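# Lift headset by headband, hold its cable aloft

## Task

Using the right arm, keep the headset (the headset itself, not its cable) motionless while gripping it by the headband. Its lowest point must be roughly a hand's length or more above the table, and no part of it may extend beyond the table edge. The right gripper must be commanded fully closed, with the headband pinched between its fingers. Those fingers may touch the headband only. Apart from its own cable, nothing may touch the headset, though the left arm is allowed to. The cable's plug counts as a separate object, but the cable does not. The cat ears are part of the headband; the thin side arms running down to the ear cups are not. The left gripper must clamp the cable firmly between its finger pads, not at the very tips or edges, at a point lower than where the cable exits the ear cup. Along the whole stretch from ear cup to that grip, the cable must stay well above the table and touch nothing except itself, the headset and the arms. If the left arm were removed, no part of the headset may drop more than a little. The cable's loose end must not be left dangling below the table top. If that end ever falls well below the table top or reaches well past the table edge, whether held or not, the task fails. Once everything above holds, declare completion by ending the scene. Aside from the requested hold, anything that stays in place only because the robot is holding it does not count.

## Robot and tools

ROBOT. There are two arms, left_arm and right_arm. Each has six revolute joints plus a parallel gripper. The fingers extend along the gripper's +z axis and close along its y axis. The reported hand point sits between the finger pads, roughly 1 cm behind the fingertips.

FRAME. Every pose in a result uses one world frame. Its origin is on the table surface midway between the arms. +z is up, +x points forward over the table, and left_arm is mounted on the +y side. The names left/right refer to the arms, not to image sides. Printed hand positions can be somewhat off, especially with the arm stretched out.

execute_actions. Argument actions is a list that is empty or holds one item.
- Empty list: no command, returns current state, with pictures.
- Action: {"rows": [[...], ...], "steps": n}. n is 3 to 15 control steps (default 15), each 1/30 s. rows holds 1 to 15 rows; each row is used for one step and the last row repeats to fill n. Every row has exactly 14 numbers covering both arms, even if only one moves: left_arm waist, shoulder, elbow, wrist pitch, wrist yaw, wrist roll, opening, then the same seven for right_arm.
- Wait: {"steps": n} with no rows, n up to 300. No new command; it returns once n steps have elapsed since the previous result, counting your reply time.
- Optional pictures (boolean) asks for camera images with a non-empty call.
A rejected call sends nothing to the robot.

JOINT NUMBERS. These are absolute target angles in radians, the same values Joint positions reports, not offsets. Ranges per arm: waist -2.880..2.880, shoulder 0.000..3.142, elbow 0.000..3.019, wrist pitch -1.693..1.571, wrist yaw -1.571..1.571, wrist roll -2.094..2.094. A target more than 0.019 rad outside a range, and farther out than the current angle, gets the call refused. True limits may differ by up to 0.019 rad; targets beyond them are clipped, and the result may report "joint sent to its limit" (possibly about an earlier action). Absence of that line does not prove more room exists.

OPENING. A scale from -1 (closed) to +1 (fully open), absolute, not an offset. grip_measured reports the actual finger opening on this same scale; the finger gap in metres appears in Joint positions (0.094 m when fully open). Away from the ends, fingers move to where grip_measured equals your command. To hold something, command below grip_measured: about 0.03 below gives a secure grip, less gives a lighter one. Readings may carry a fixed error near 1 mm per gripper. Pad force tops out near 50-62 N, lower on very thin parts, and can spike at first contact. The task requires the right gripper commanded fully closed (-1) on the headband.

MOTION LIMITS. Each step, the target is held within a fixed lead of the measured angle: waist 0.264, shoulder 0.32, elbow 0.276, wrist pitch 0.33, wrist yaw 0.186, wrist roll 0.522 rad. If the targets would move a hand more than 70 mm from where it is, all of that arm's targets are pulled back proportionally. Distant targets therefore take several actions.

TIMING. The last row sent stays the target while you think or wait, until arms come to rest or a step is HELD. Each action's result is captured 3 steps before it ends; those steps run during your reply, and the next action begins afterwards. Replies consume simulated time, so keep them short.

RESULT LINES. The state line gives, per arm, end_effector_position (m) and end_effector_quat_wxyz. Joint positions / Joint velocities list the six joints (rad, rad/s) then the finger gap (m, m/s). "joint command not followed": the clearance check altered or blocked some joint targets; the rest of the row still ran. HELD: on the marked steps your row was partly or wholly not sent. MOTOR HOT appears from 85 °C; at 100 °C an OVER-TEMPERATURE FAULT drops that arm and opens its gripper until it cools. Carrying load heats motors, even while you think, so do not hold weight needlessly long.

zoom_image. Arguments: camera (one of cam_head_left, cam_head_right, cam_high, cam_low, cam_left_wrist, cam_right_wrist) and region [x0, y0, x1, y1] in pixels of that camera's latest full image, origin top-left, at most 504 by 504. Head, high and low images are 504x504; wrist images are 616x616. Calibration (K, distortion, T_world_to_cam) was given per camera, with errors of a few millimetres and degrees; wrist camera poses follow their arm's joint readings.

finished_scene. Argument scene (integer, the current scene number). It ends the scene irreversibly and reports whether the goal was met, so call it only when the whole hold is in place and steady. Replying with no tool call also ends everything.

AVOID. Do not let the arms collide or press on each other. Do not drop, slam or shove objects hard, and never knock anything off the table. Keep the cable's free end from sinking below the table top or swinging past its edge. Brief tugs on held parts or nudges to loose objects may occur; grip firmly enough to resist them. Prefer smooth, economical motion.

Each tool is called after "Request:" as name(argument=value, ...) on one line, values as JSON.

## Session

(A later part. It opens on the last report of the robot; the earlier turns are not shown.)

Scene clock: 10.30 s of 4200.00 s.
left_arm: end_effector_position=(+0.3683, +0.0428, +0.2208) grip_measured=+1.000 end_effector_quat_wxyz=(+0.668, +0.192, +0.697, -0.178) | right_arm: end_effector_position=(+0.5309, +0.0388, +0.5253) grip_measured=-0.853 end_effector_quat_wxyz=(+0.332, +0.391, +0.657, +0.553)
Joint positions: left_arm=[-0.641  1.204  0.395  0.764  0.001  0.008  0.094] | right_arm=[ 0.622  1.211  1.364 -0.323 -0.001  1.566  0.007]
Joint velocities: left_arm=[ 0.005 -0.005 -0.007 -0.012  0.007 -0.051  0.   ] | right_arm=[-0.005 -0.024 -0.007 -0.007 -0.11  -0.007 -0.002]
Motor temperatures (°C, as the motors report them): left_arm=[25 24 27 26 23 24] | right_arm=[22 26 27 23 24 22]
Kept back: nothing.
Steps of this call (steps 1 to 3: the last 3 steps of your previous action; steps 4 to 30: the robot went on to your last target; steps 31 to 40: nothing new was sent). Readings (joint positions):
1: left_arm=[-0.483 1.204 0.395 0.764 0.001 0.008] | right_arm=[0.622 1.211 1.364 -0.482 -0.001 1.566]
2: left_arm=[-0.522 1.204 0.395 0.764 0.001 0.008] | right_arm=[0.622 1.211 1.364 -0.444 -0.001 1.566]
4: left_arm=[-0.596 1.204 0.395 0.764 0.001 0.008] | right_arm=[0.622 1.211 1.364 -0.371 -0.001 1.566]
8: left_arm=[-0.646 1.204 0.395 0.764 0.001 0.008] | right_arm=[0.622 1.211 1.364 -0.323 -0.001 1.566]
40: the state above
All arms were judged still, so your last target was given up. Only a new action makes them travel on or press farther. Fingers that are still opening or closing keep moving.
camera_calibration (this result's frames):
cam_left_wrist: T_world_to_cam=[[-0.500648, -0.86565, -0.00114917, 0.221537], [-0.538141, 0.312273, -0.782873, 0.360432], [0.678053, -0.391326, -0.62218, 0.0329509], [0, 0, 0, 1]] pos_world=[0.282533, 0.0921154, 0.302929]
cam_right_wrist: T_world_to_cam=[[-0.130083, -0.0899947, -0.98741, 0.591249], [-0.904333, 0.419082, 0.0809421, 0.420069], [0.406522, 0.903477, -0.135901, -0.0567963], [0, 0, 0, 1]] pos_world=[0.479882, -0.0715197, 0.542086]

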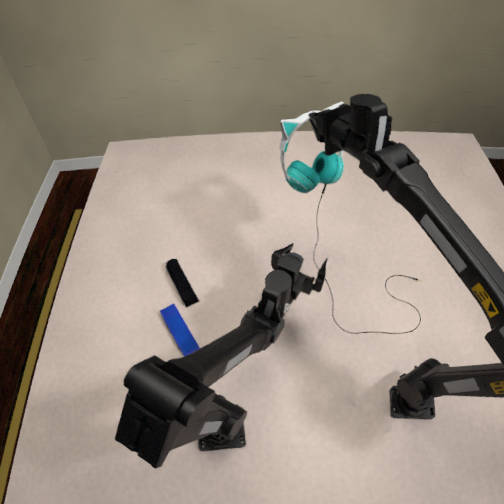

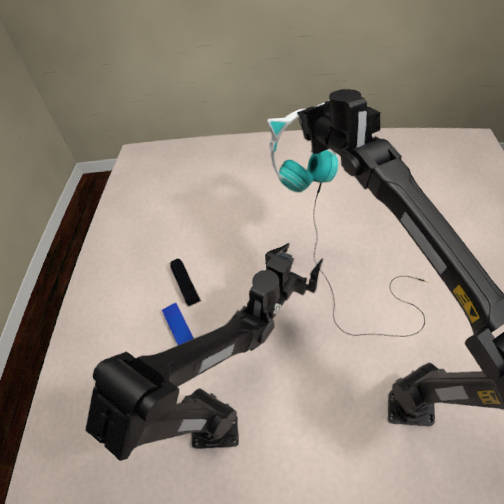

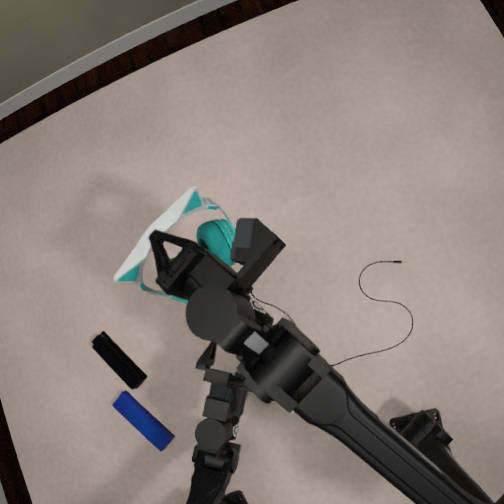

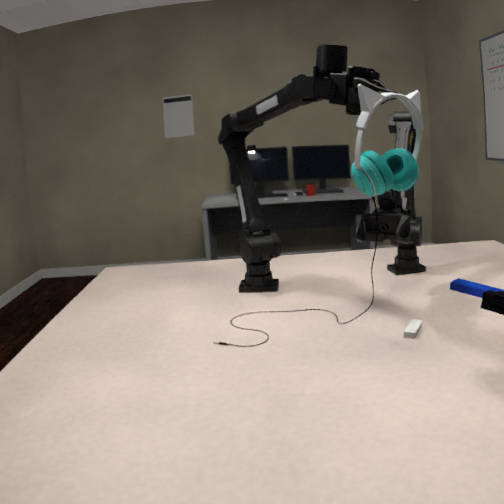

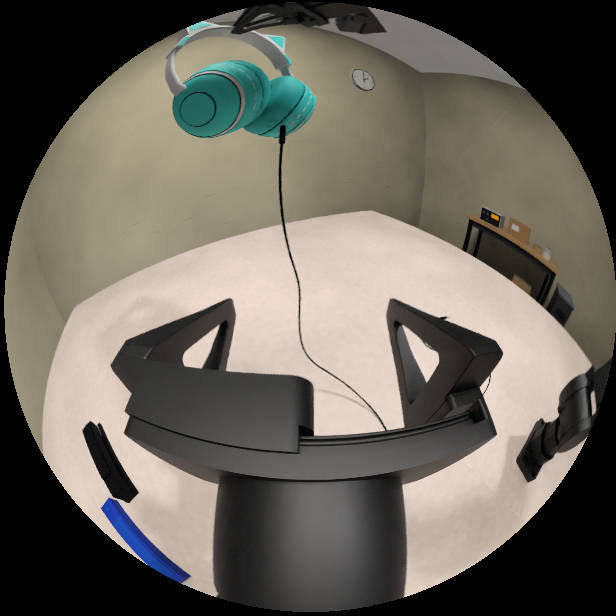

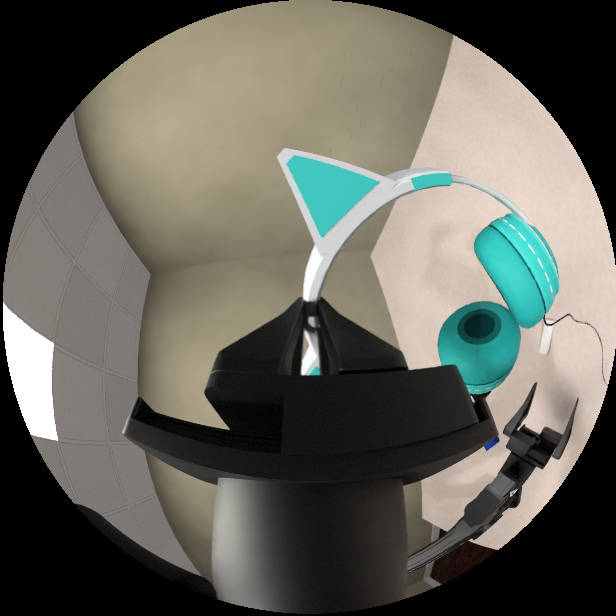

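Request:
execute_actions(actions=[{"rows":[[-0.61,1.23,0.45,0.79,0,0,1,0.62,1.2,1.41,-0.3,0,1.58,-1],[-0.59,1.26,0.47,0.8,0,0,1,0.62,1.2,1.41,-0.3,0,1.58,-1],[-0.59,1.29,0.495,0.81,0,0,1,0.62,1.2,1.41,-0.3,0,1.58,-1],[-0.59,1.32,0.52,0.82,0,0,1,0.62,1.2,1.41,-0.3,0,1.58,-1],[-0.59,1.35,0.545,0.83,0,0,1,0.62,1.2,1.41,-0.3,0,1.58,-1],[-0.59,1.38,0.57,0.84,0,0,1,0.62,1.2,1.41,-0.3,0,1.58,-1],[-0.59,1.41,0.595,0.85,0,0,1,0.62,1.2,1.41,-0.3,0,1.58,-1],[-0.59,1.44,0.62,0.86,0,0,1,0.62,1.2,1.41,-0.3,0,1.58,-1],[-0.59,1.47,0.65,0.86,0,0,1,0.62,1.2,1.41,-0.3,0,1.58,-1],[-0.59,1.50,0.68,0.86,0,0,1,0.62,1.2,1.41,-0.3,0,1.58,-1],[-0.59,1.53,0.71,0.86,0,0,1,0.62,1.2,1.41,-0.3,0,1.58,-1],[-0.59,1.56,0.74,0.86,0,0,1,0.62,1.2,1.41,-0.3,0,1.58,-1],[-0.59,1.59,0.77,0.86,0,0,1,0.62,1.2,1.41,-0.3,0,1.58,-1]]}])

Request:
execute_actions(actions=[{"steps":15}], pictures=true)

Request:
zoom_image(camera="cam_head_left", region=[260,160,380,280])

Scene clock: 11.10 s of 4200.00 s.
left_arm: end_effector_position=(+0.4689, +0.0141, +0.2276) grip_measured=+1.000 end_effector_quat_wxyz=(+0.687, +0.172, +0.686, -0.166) | right_arm: end_effector_position=(+0.5309, +0.0388, +0.5253) grip_measured=-0.853 end_effector_quat_wxyz=(+0.332, +0.391, +0.657, +0.553)
Joint positions: left_arm=[-0.595  1.495  0.652  0.843  0.001  0.008  0.094] | right_arm=[ 0.622  1.211  1.364 -0.323 -0.001  1.566  0.007]
Joint velocities: left_arm=[-0.005  0.894  0.833  0.022 -0.051 -0.051  0.   ] | right_arm=[-0.005 -0.005  0.002 -0.017 -0.081 -0.022 -0.   ]
Motor temperatures (°C, as the motors report them): left_arm=[25 24 27 26 23 24] | right_arm=[22 26 27 23 24 22]
Steps of this call (steps 1 to 12: nothing new was sent; steps 13 to 24: the first 12 steps of this action). Readings (joint positions):
13: left_arm=[-0.640 1.205 0.396 0.766 0.001 0.008] | right_arm=[0.622 1.211 1.364 -0.323 -0.001 1.566]
14: left_arm=[-0.635 1.210 0.399 0.771 0.001 0.008] | right_arm=[0.622 1.211 1.364 -0.323 -0.001 1.566]
16: left_arm=[-0.616 1.240 0.421 0.787 0.001 0.008] | right_arm=[0.622 1.211 1.364 -0.323 -0.001 1.566]
20: left_arm=[-0.595 1.365 0.528 0.826 0.001 0.008] | right_arm=[0.622 1.211 1.364 -0.323 -0.001 1.566]
24: the state above

Scene clock: 11.60 s of 4200.00 s.
left_arm: end_effector_position=(+0.5011, -0.0028, +0.2207) grip_measured=+1.000 end_effector_quat_wxyz=(+0.687, +0.172, +0.686, -0.166) | right_arm: end_effector_position=(+0.5309, +0.0388, +0.5253) grip_measured=-0.853 end_effector_quat_wxyz=(+0.332, +0.391, +0.657, +0.553)
Joint positions: left_arm=[-0.595  1.594  0.746  0.846  0.001  0.008  0.094] | right_arm=[ 0.622  1.211  1.364 -0.323 -0.001  1.566  0.007]
Joint velocities: left_arm=[-0.005 -0.005  0.002 -0.012 -0.051  0.022  0.   ] | right_arm=[-0.005  0.024 -0.017 -0.017 -0.037 -0.037 -0.   ]
Motor temperatures (°C, as the motors report them): left_arm=[25 24 27 26 23 24] | right_arm=[22 26 27 23 24 22]
Kept back: nothing.
Steps of this call (steps 1 to 3: the last 3 steps of your previous action; steps 4 to 15: the robot went on to your last target). Readings (joint positions):
1: left_arm=[-0.595 1.525 0.682 0.844 0.001 0.008] | right_arm=[0.622 1.211 1.364 -0.323 -0.001 1.566]
2: left_arm=[-0.595 1.552 0.709 0.844 0.001 0.008] | right_arm=[0.622 1.211 1.364 -0.323 -0.001 1.566]
4: left_arm=[-0.595 1.588 0.742 0.844 0.001 0.008] | right_arm=[0.622 1.211 1.364 -0.323 -0.001 1.566]
8: left_arm=[-0.595 1.596 0.746 0.845 0.001 0.008] | right_arm=[0.622 1.211 1.364 -0.323 -0.001 1.566]
15: the state above
camera_calibration (this result's frames):
cam_left_wrist: T_world_to_cam=[[-0.460131, -0.88785, -0.000994654, 0.228207], [-0.521567, 0.27121, -0.808958, 0.44336], [0.718503, -0.371708, -0.587866, -0.102802], [0, 0, 0, 1]] pos_world=[0.410111, 0.0441577, 0.298453]
cam_right_wrist: T_world_to_cam=[[-0.130083, -0.0899947, -0.98741, 0.591249], [-0.904333, 0.419082, 0.0809421, 0.420069], [0.406522, 0.903477, -0.135901, -0.0567963], [0, 0, 0, 1]] pos_world=[0.479882, -0.0715197, 0.542086]

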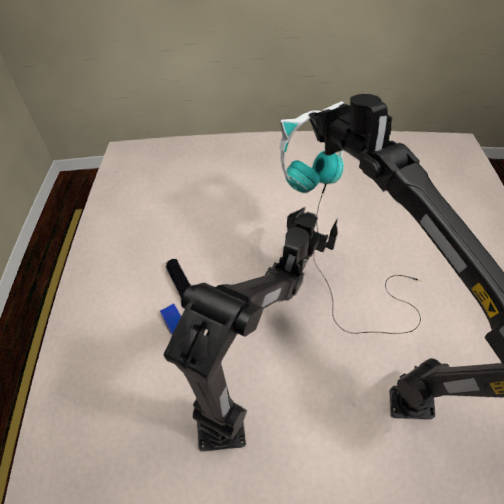

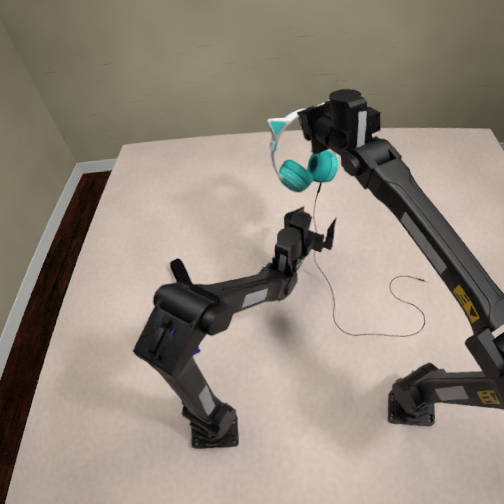

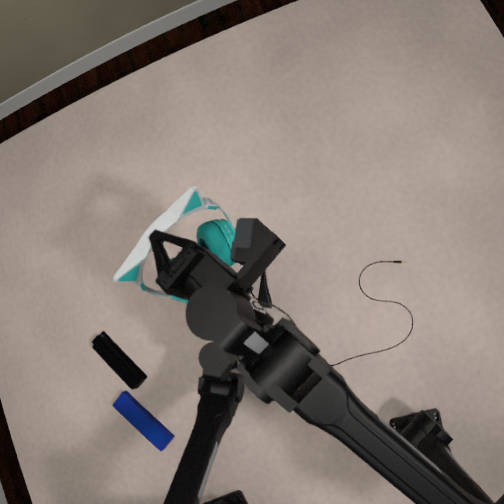

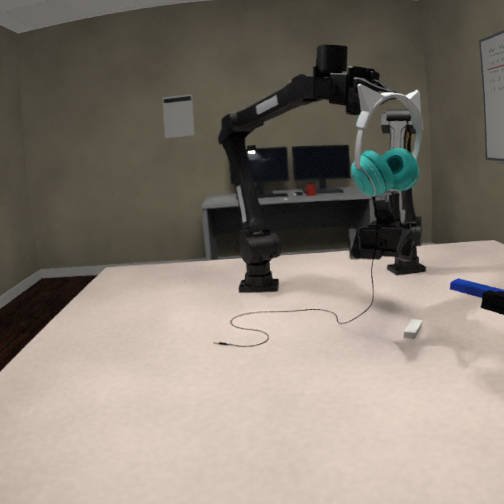

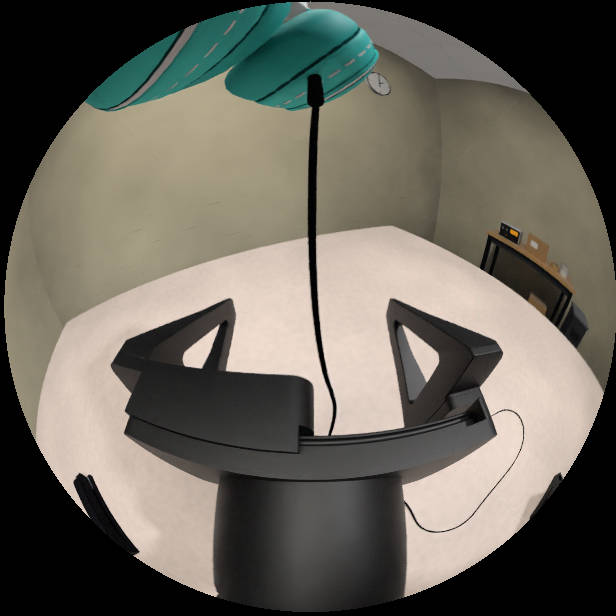

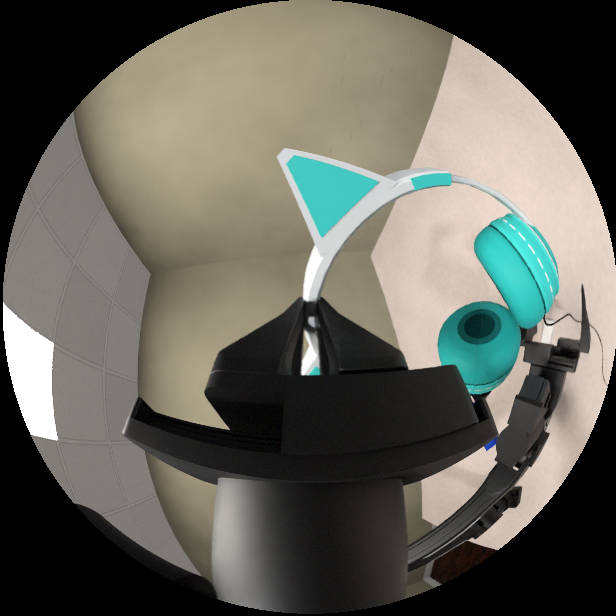

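Region (260, 160, 380, 280) of cam_head_left's 504x504 image, scaled by 4.200, with more detail than that image has.

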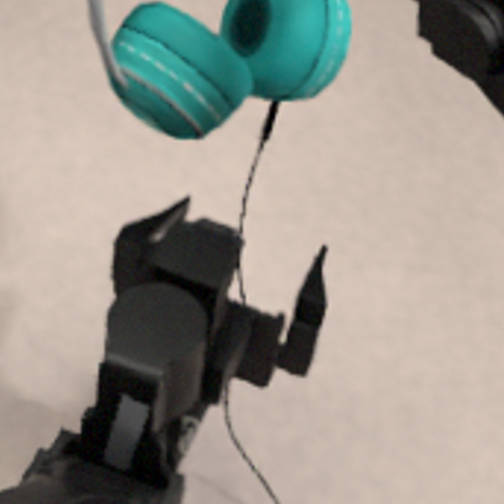

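Request:
execute_actions(actions=[{"rows":[[-0.61,1.53,0.70,0.86,0,0,0,0.62,1.2,1.41,-0.3,0,1.58,-1]]}])

Request:
execute_actions(actions=[{"rows":[[-0.61,1.53,0.70,0.86,0,0,-1,0.62,1.2,1.41,-0.3,0,1.58,-1]]}], pictures=true)

Request:
zoom_image(camera="cam_left_wrist", region=[210,200,410,400])

Request:
zoom_image(camera="cam_right_wrist", region=[496,270,616,390])

Scene clock: 12.17 s of 4200.00 s.
left_arm: end_effector_position=(+0.4815, +0.0048, +0.2353) grip_measured=+0.002 end_effector_quat_wxyz=(+0.694, +0.172, +0.679, -0.169) | right_arm: end_effector_position=(+0.5309, +0.0388, +0.5253) grip_measured=-0.853 end_effector_quat_wxyz=(+0.332, +0.391, +0.657, +0.553)
Joint positions: left_arm=[-0.599  1.524  0.696  0.848  0.001  0.008  0.047] | right_arm=[ 0.622  1.211  1.364 -0.323 -0.001  1.566  0.007]
Joint velocities: left_arm=[-0.005  0.005  0.002  0.012 -0.037 -0.037 -0.001] | right_arm=[-0.015  0.005 -0.012 -0.002 -0.022  0.037  0.001]
Motor temperatures (°C, as the motors report them): left_arm=[25 24 27 26 23 24] | right_arm=[22 26 28 23 24 22]
Steps of this call (steps 1 to 5: the robot went on to your last target; steps 6 to 17: the first 12 steps of this action). Readings (joint positions):
6: left_arm=[-0.595 1.590 0.742 0.846 0.001 0.008] | right_arm=[0.622 1.211 1.364 -0.323 -0.001 1.566]
7: left_arm=[-0.595 1.581 0.732 0.846 0.001 0.008] | right_arm=[0.622 1.211 1.364 -0.323 -0.001 1.566]
9: left_arm=[-0.597 1.555 0.707 0.846 0.001 0.008] | right_arm=[0.622 1.211 1.364 -0.323 -0.001 1.566]
13: left_arm=[-0.599 1.526 0.696 0.847 0.001 0.008] | right_arm=[0.622 1.211 1.364 -0.323 -0.001 1.566]
17: the state above

Scene clock: 12.67 s of 4200.00 s.
left_arm: end_effector_position=(+0.4815, +0.0048, +0.2353) grip_measured=-0.970 end_effector_quat_wxyz=(+0.694, +0.171, +0.679, -0.170) | right_arm: end_effector_position=(+0.5309, +0.0388, +0.5253) grip_measured=-0.853 end_effector_quat_wxyz=(+0.332, +0.391, +0.657, +0.553)
Joint positions: left_arm=[-0.599  1.524  0.696  0.848  0.001  0.008  0.001] | right_arm=[ 0.622  1.211  1.364 -0.323 -0.001  1.566  0.007]
Joint velocities: left_arm=[-0.005 -0.005 -0.012  0.002 -0.066 -0.051  0.002] | right_arm=[ 0.005 -0.005  0.027 -0.012  0.051  0.022 -0.001]
Motor temperatures (°C, as the motors report them): left_arm=[25 24 27 26 23 24] | right_arm=[22 26 28 23 24 22]
Steps of this call (steps 1 to 3: the last 3 steps of your previous action; steps 4 to 15: the first 12 steps of this action). Readings (joint positions):
4: left_arm=[-0.599 1.524 0.696 0.848 0.001 0.008] | right_arm=[0.622 1.211 1.364 -0.323 -0.001 1.566]
5: left_arm=[-0.599 1.524 0.696 0.848 0.001 0.008] | right_arm=[0.622 1.211 1.364 -0.323 -0.001 1.566]
7: left_arm=[-0.599 1.524 0.696 0.848 0.001 0.008] | right_arm=[0.622 1.211 1.364 -0.323 -0.001 1.566]
11: left_arm=[-0.599 1.524 0.696 0.848 0.001 0.008] | right_arm=[0.622 1.211 1.364 -0.323 -0.001 1.566]
15: the state above
camera_calibration (this result's frames):
cam_left_wrist: T_world_to_cam=[[-0.463841, -0.885918, -0.000535982, 0.227548], [-0.505171, 0.26499, -0.82133, 0.437971], [0.727773, -0.380696, -0.570453, -0.0858267], [0, 0, 0, 1]] pos_world=[0.389259, 0.0528568, 0.31088]
cam_right_wrist: T_world_to_cam=[[-0.130083, -0.0899947, -0.98741, 0.591249], [-0.904333, 0.419082, 0.0809421, 0.420069], [0.406522, 0.903477, -0.135901, -0.0567963], [0, 0, 0, 1]] pos_world=[0.479882, -0.0715197, 0.542086]

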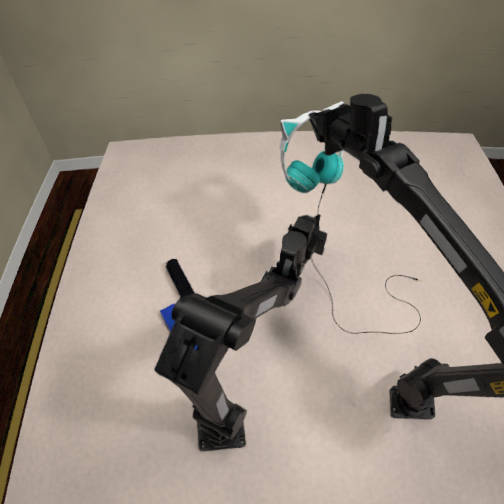

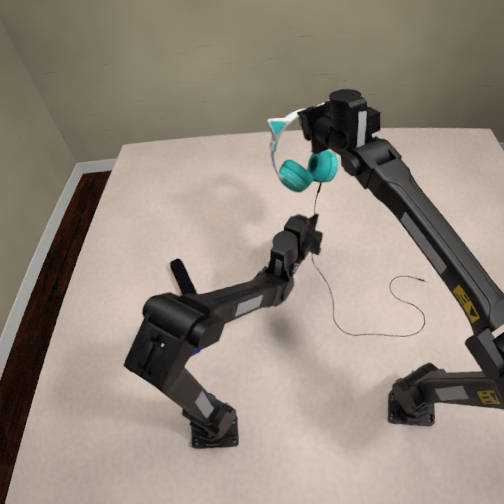

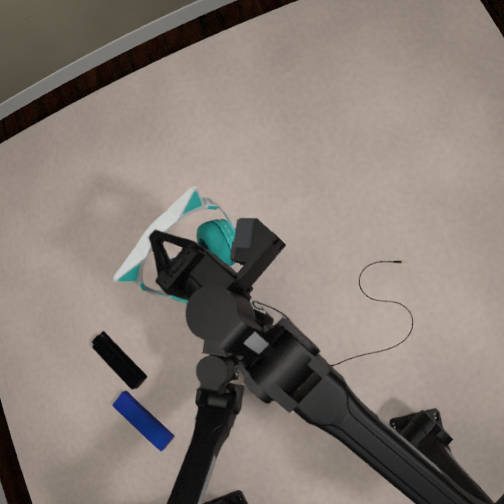

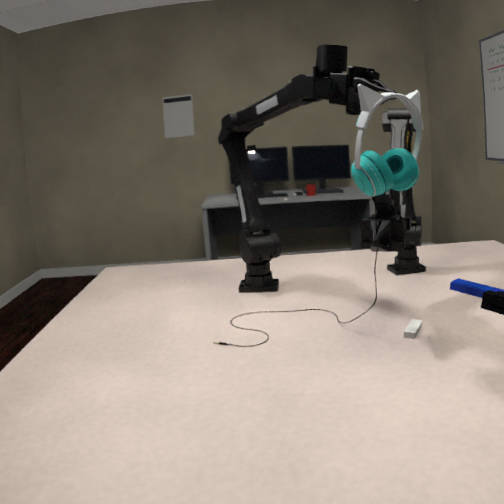

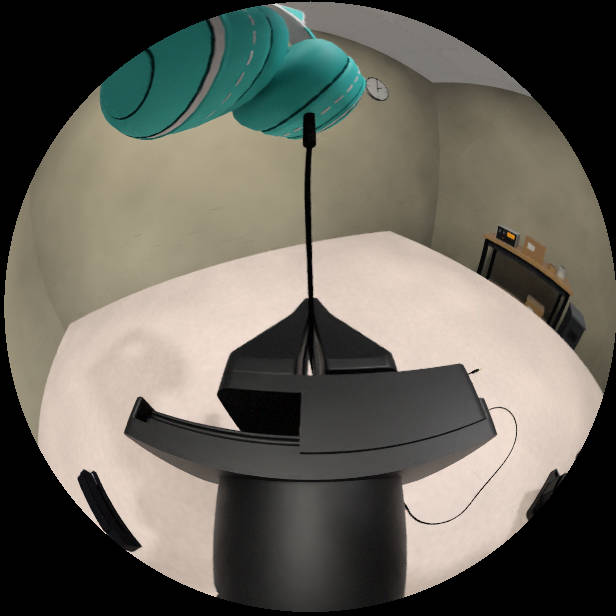

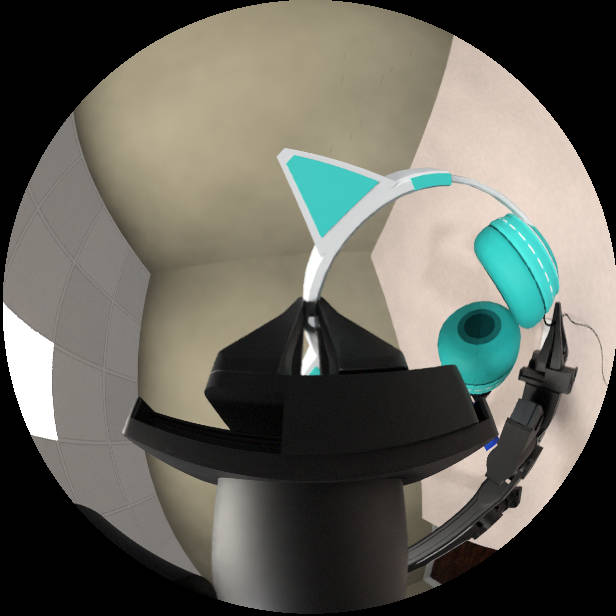

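Region (210, 200, 410, 400) of cam_left_wrist's 616x616 image, scaled by 2.520, with more detail than that image has.

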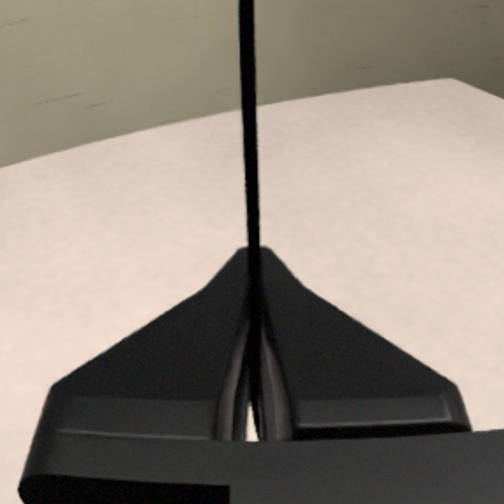

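Region (496, 270, 616, 390) of cam_right_wrist's 616x616 image, scaled by 4.200, with more detail than that image has.

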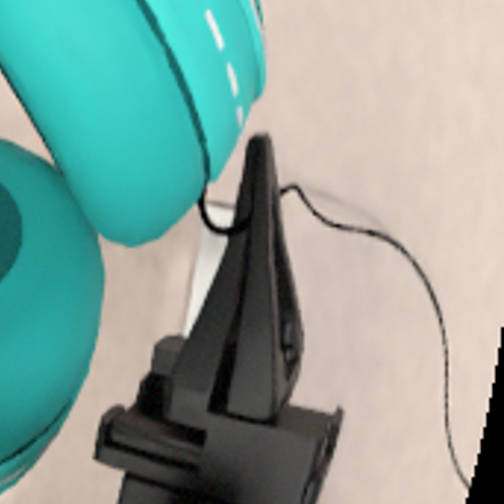

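Request:
execute_actions(actions=[{"rows":[[-0.61,1.53,0.70,0.86,0,0,-0.6,0.62,1.2,1.41,-0.3,0,1.58,-1],[-0.61,1.53,0.70,0.86,0,0,-0.6,0.62,1.2,1.41,-0.3,0,1.58,-1],[-0.61,1.53,0.70,0.86,0,0,-0.6,0.62,1.2,1.41,-0.3,0,1.58,-1],[-0.61,1.53,0.70,0.86,0,0,-0.6,0.62,1.2,1.41,-0.3,0,1.58,-1],[-0.61,1.495,0.67,0.86,0,0,-0.6,0.62,1.2,1.41,-0.3,0,1.58,-1]]}])

Request:
execute_actions(actions=[{"rows":[[-0.61,1.495,0.67,0.86,0,0,-1,0.62,1.2,1.41,-0.3,0,1.58,-1]]}], pictures=true)

Request:
zoom_image(camera="cam_right_wrist", region=[496,270,616,390])

Scene clock: 13.30 s of 4200.00 s.
left_arm: end_effector_position=(+0.4728, +0.0093, +0.2367) grip_measured=-0.601 end_effector_quat_wxyz=(+0.694, +0.171, +0.679, -0.170) | right_arm: end_effector_position=(+0.5309, +0.0388, +0.5253) grip_measured=-0.853 end_effector_quat_wxyz=(+0.332, +0.391, +0.657, +0.553)
Joint positions: left_arm=[-0.599  1.498  0.671  0.848  0.001  0.008  0.019] | right_arm=[ 0.622  1.211  1.364 -0.323 -0.001  1.566  0.007]
Joint velocities: left_arm=[-0.005 -0.015  0.007 -0.007 -0.022  0.007 -0.001] | right_arm=[-0.005 -0.005 -0.012 -0.002  0.022  0.066  0.001]
Motor temperatures (°C, as the motors report them): left_arm=[25 24 27 26 23 24] | right_arm=[22 26 28 23 24 22]
Steps of this call (steps 1 to 3: the last 3 steps of your previous action; steps 4 to 7: the robot went on to your last target; steps 8 to 19: the first 12 steps of this action). Readings (joint positions):
8: left_arm=[-0.599 1.524 0.696 0.848 0.001 0.008] | right_arm=[0.622 1.211 1.364 -0.323 -0.001 1.566]
9: left_arm=[-0.599 1.524 0.696 0.848 0.001 0.008] | right_arm=[0.622 1.211 1.364 -0.323 -0.001 1.566]
11: left_arm=[-0.599 1.524 0.696 0.848 0.001 0.008] | right_arm=[0.622 1.211 1.364 -0.323 -0.001 1.566]
15: left_arm=[-0.599 1.508 0.677 0.848 0.001 0.008] | right_arm=[0.622 1.211 1.364 -0.323 -0.001 1.566]
19: the state above

Scene clock: 13.80 s of 4200.00 s.
left_arm: end_effector_position=(+0.4728, +0.0094, +0.2369) grip_measured=-0.966 end_effector_quat_wxyz=(+0.694, +0.171, +0.679, -0.170) | right_arm: end_effector_position=(+0.5309, +0.0388, +0.5253) grip_measured=-0.853 end_effector_quat_wxyz=(+0.332, +0.391, +0.657, +0.553)
Joint positions: left_arm=[-0.599  1.498  0.671  0.848  0.001  0.008  0.002] | right_arm=[ 0.622  1.211  1.364 -0.323 -0.001  1.566  0.007]
Joint velocities: left_arm=[-0.015 -0.005 -0.002 -0.007  0.022 -0.066 -0.   ] | right_arm=[-0.005 -0.005 -0.007 -0.002  0.051  0.037 -0.   ]
Motor temperatures (°C, as the motors report them): left_arm=[25 24 27 26 23 24] | right_arm=[22 26 28 23 24 22]
Steps of this call (steps 1 to 3: the last 3 steps of your previous action; steps 4 to 15: the first 12 steps of this action). Readings (joint positions):
4: left_arm=[-0.599 1.498 0.671 0.848 0.001 0.008] | right_arm=[0.622 1.211 1.364 -0.323 -0.001 1.566]
5: left_arm=[-0.599 1.498 0.671 0.848 0.001 0.008] | right_arm=[0.622 1.211 1.364 -0.323 -0.001 1.566]
7: left_arm=[-0.599 1.498 0.671 0.848 0.001 0.008] | right_arm=[0.622 1.211 1.364 -0.323 -0.001 1.566]
11: left_arm=[-0.599 1.498 0.671 0.848 0.001 0.008] | right_arm=[0.622 1.211 1.364 -0.323 -0.001 1.566]
15: the state above
camera_calibration (this result's frames):
cam_left_wrist: T_world_to_cam=[[-0.463841, -0.885918, -0.00053322, 0.227583], [-0.504617, 0.264697, -0.821765, 0.433492], [0.728158, -0.380899, -0.569827, -0.0771696], [0, 0, 0, 1]] pos_world=[0.380502, 0.0574822, 0.312377]
cam_right_wrist: T_world_to_cam=[[-0.130083, -0.0899947, -0.98741, 0.591249], [-0.904333, 0.419082, 0.0809421, 0.420069], [0.406522, 0.903477, -0.135901, -0.0567963], [0, 0, 0, 1]] pos_world=[0.479882, -0.0715197, 0.542086]

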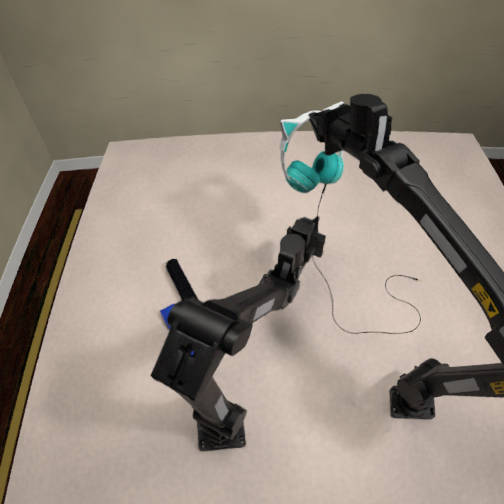

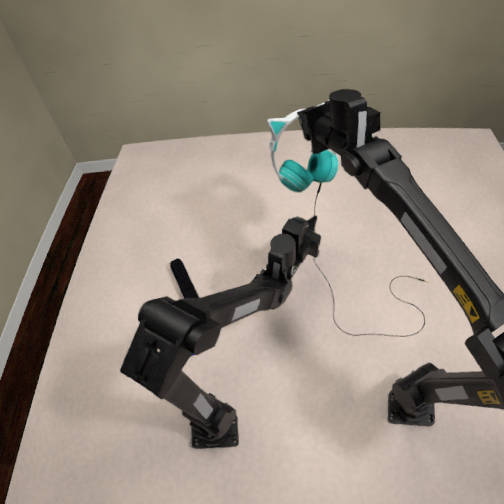

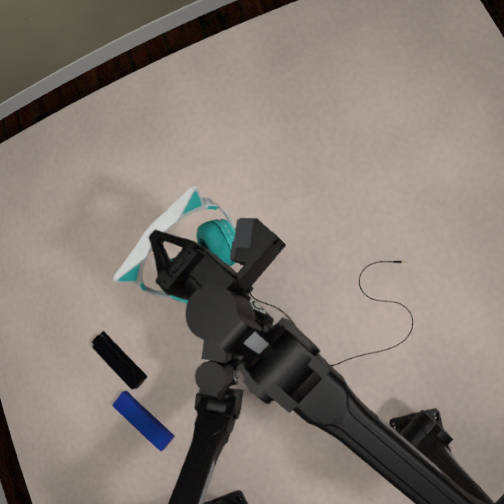

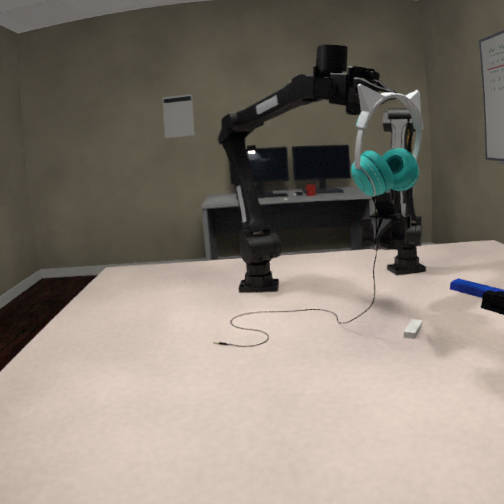

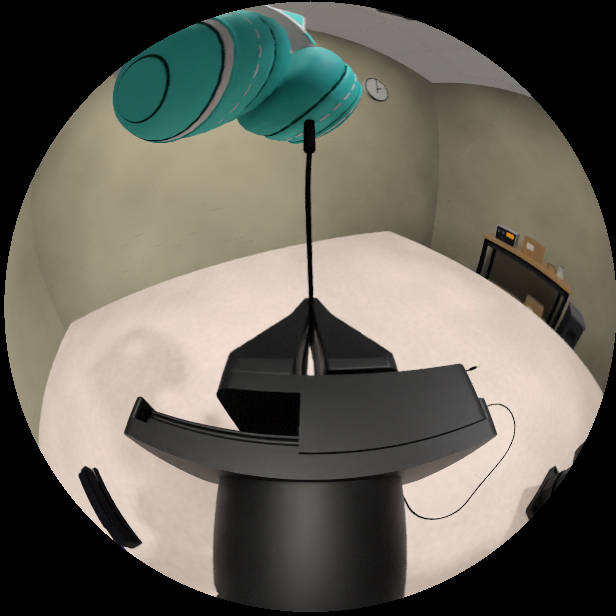

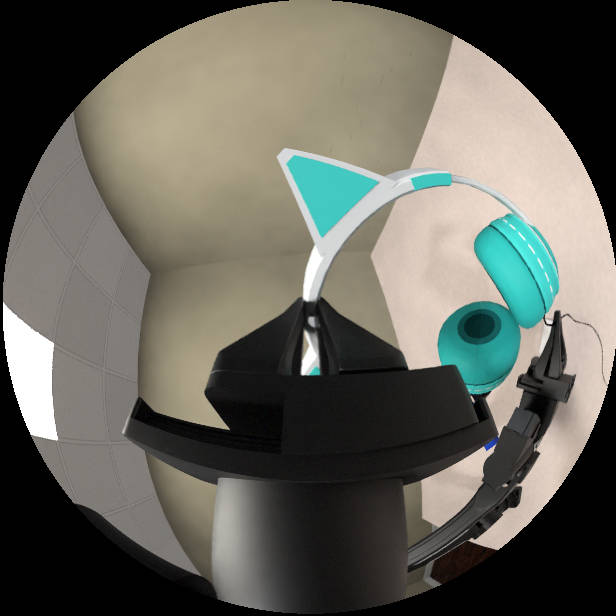

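Region (496, 270, 616, 390) of cam_right_wrist's 616x616 image, scaled by 4.200, with more detail than that image has.

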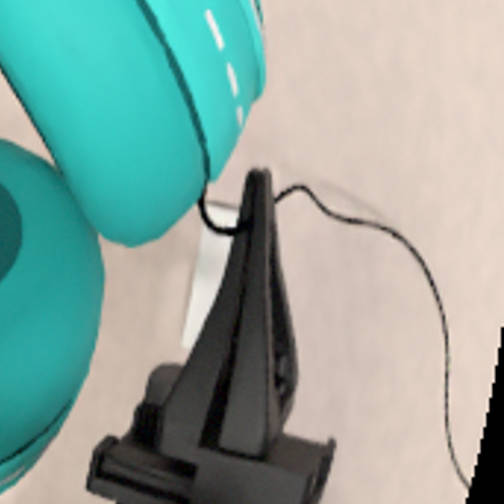

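Request:
finished_scene(scene=2)

The scene is finished: the task was done.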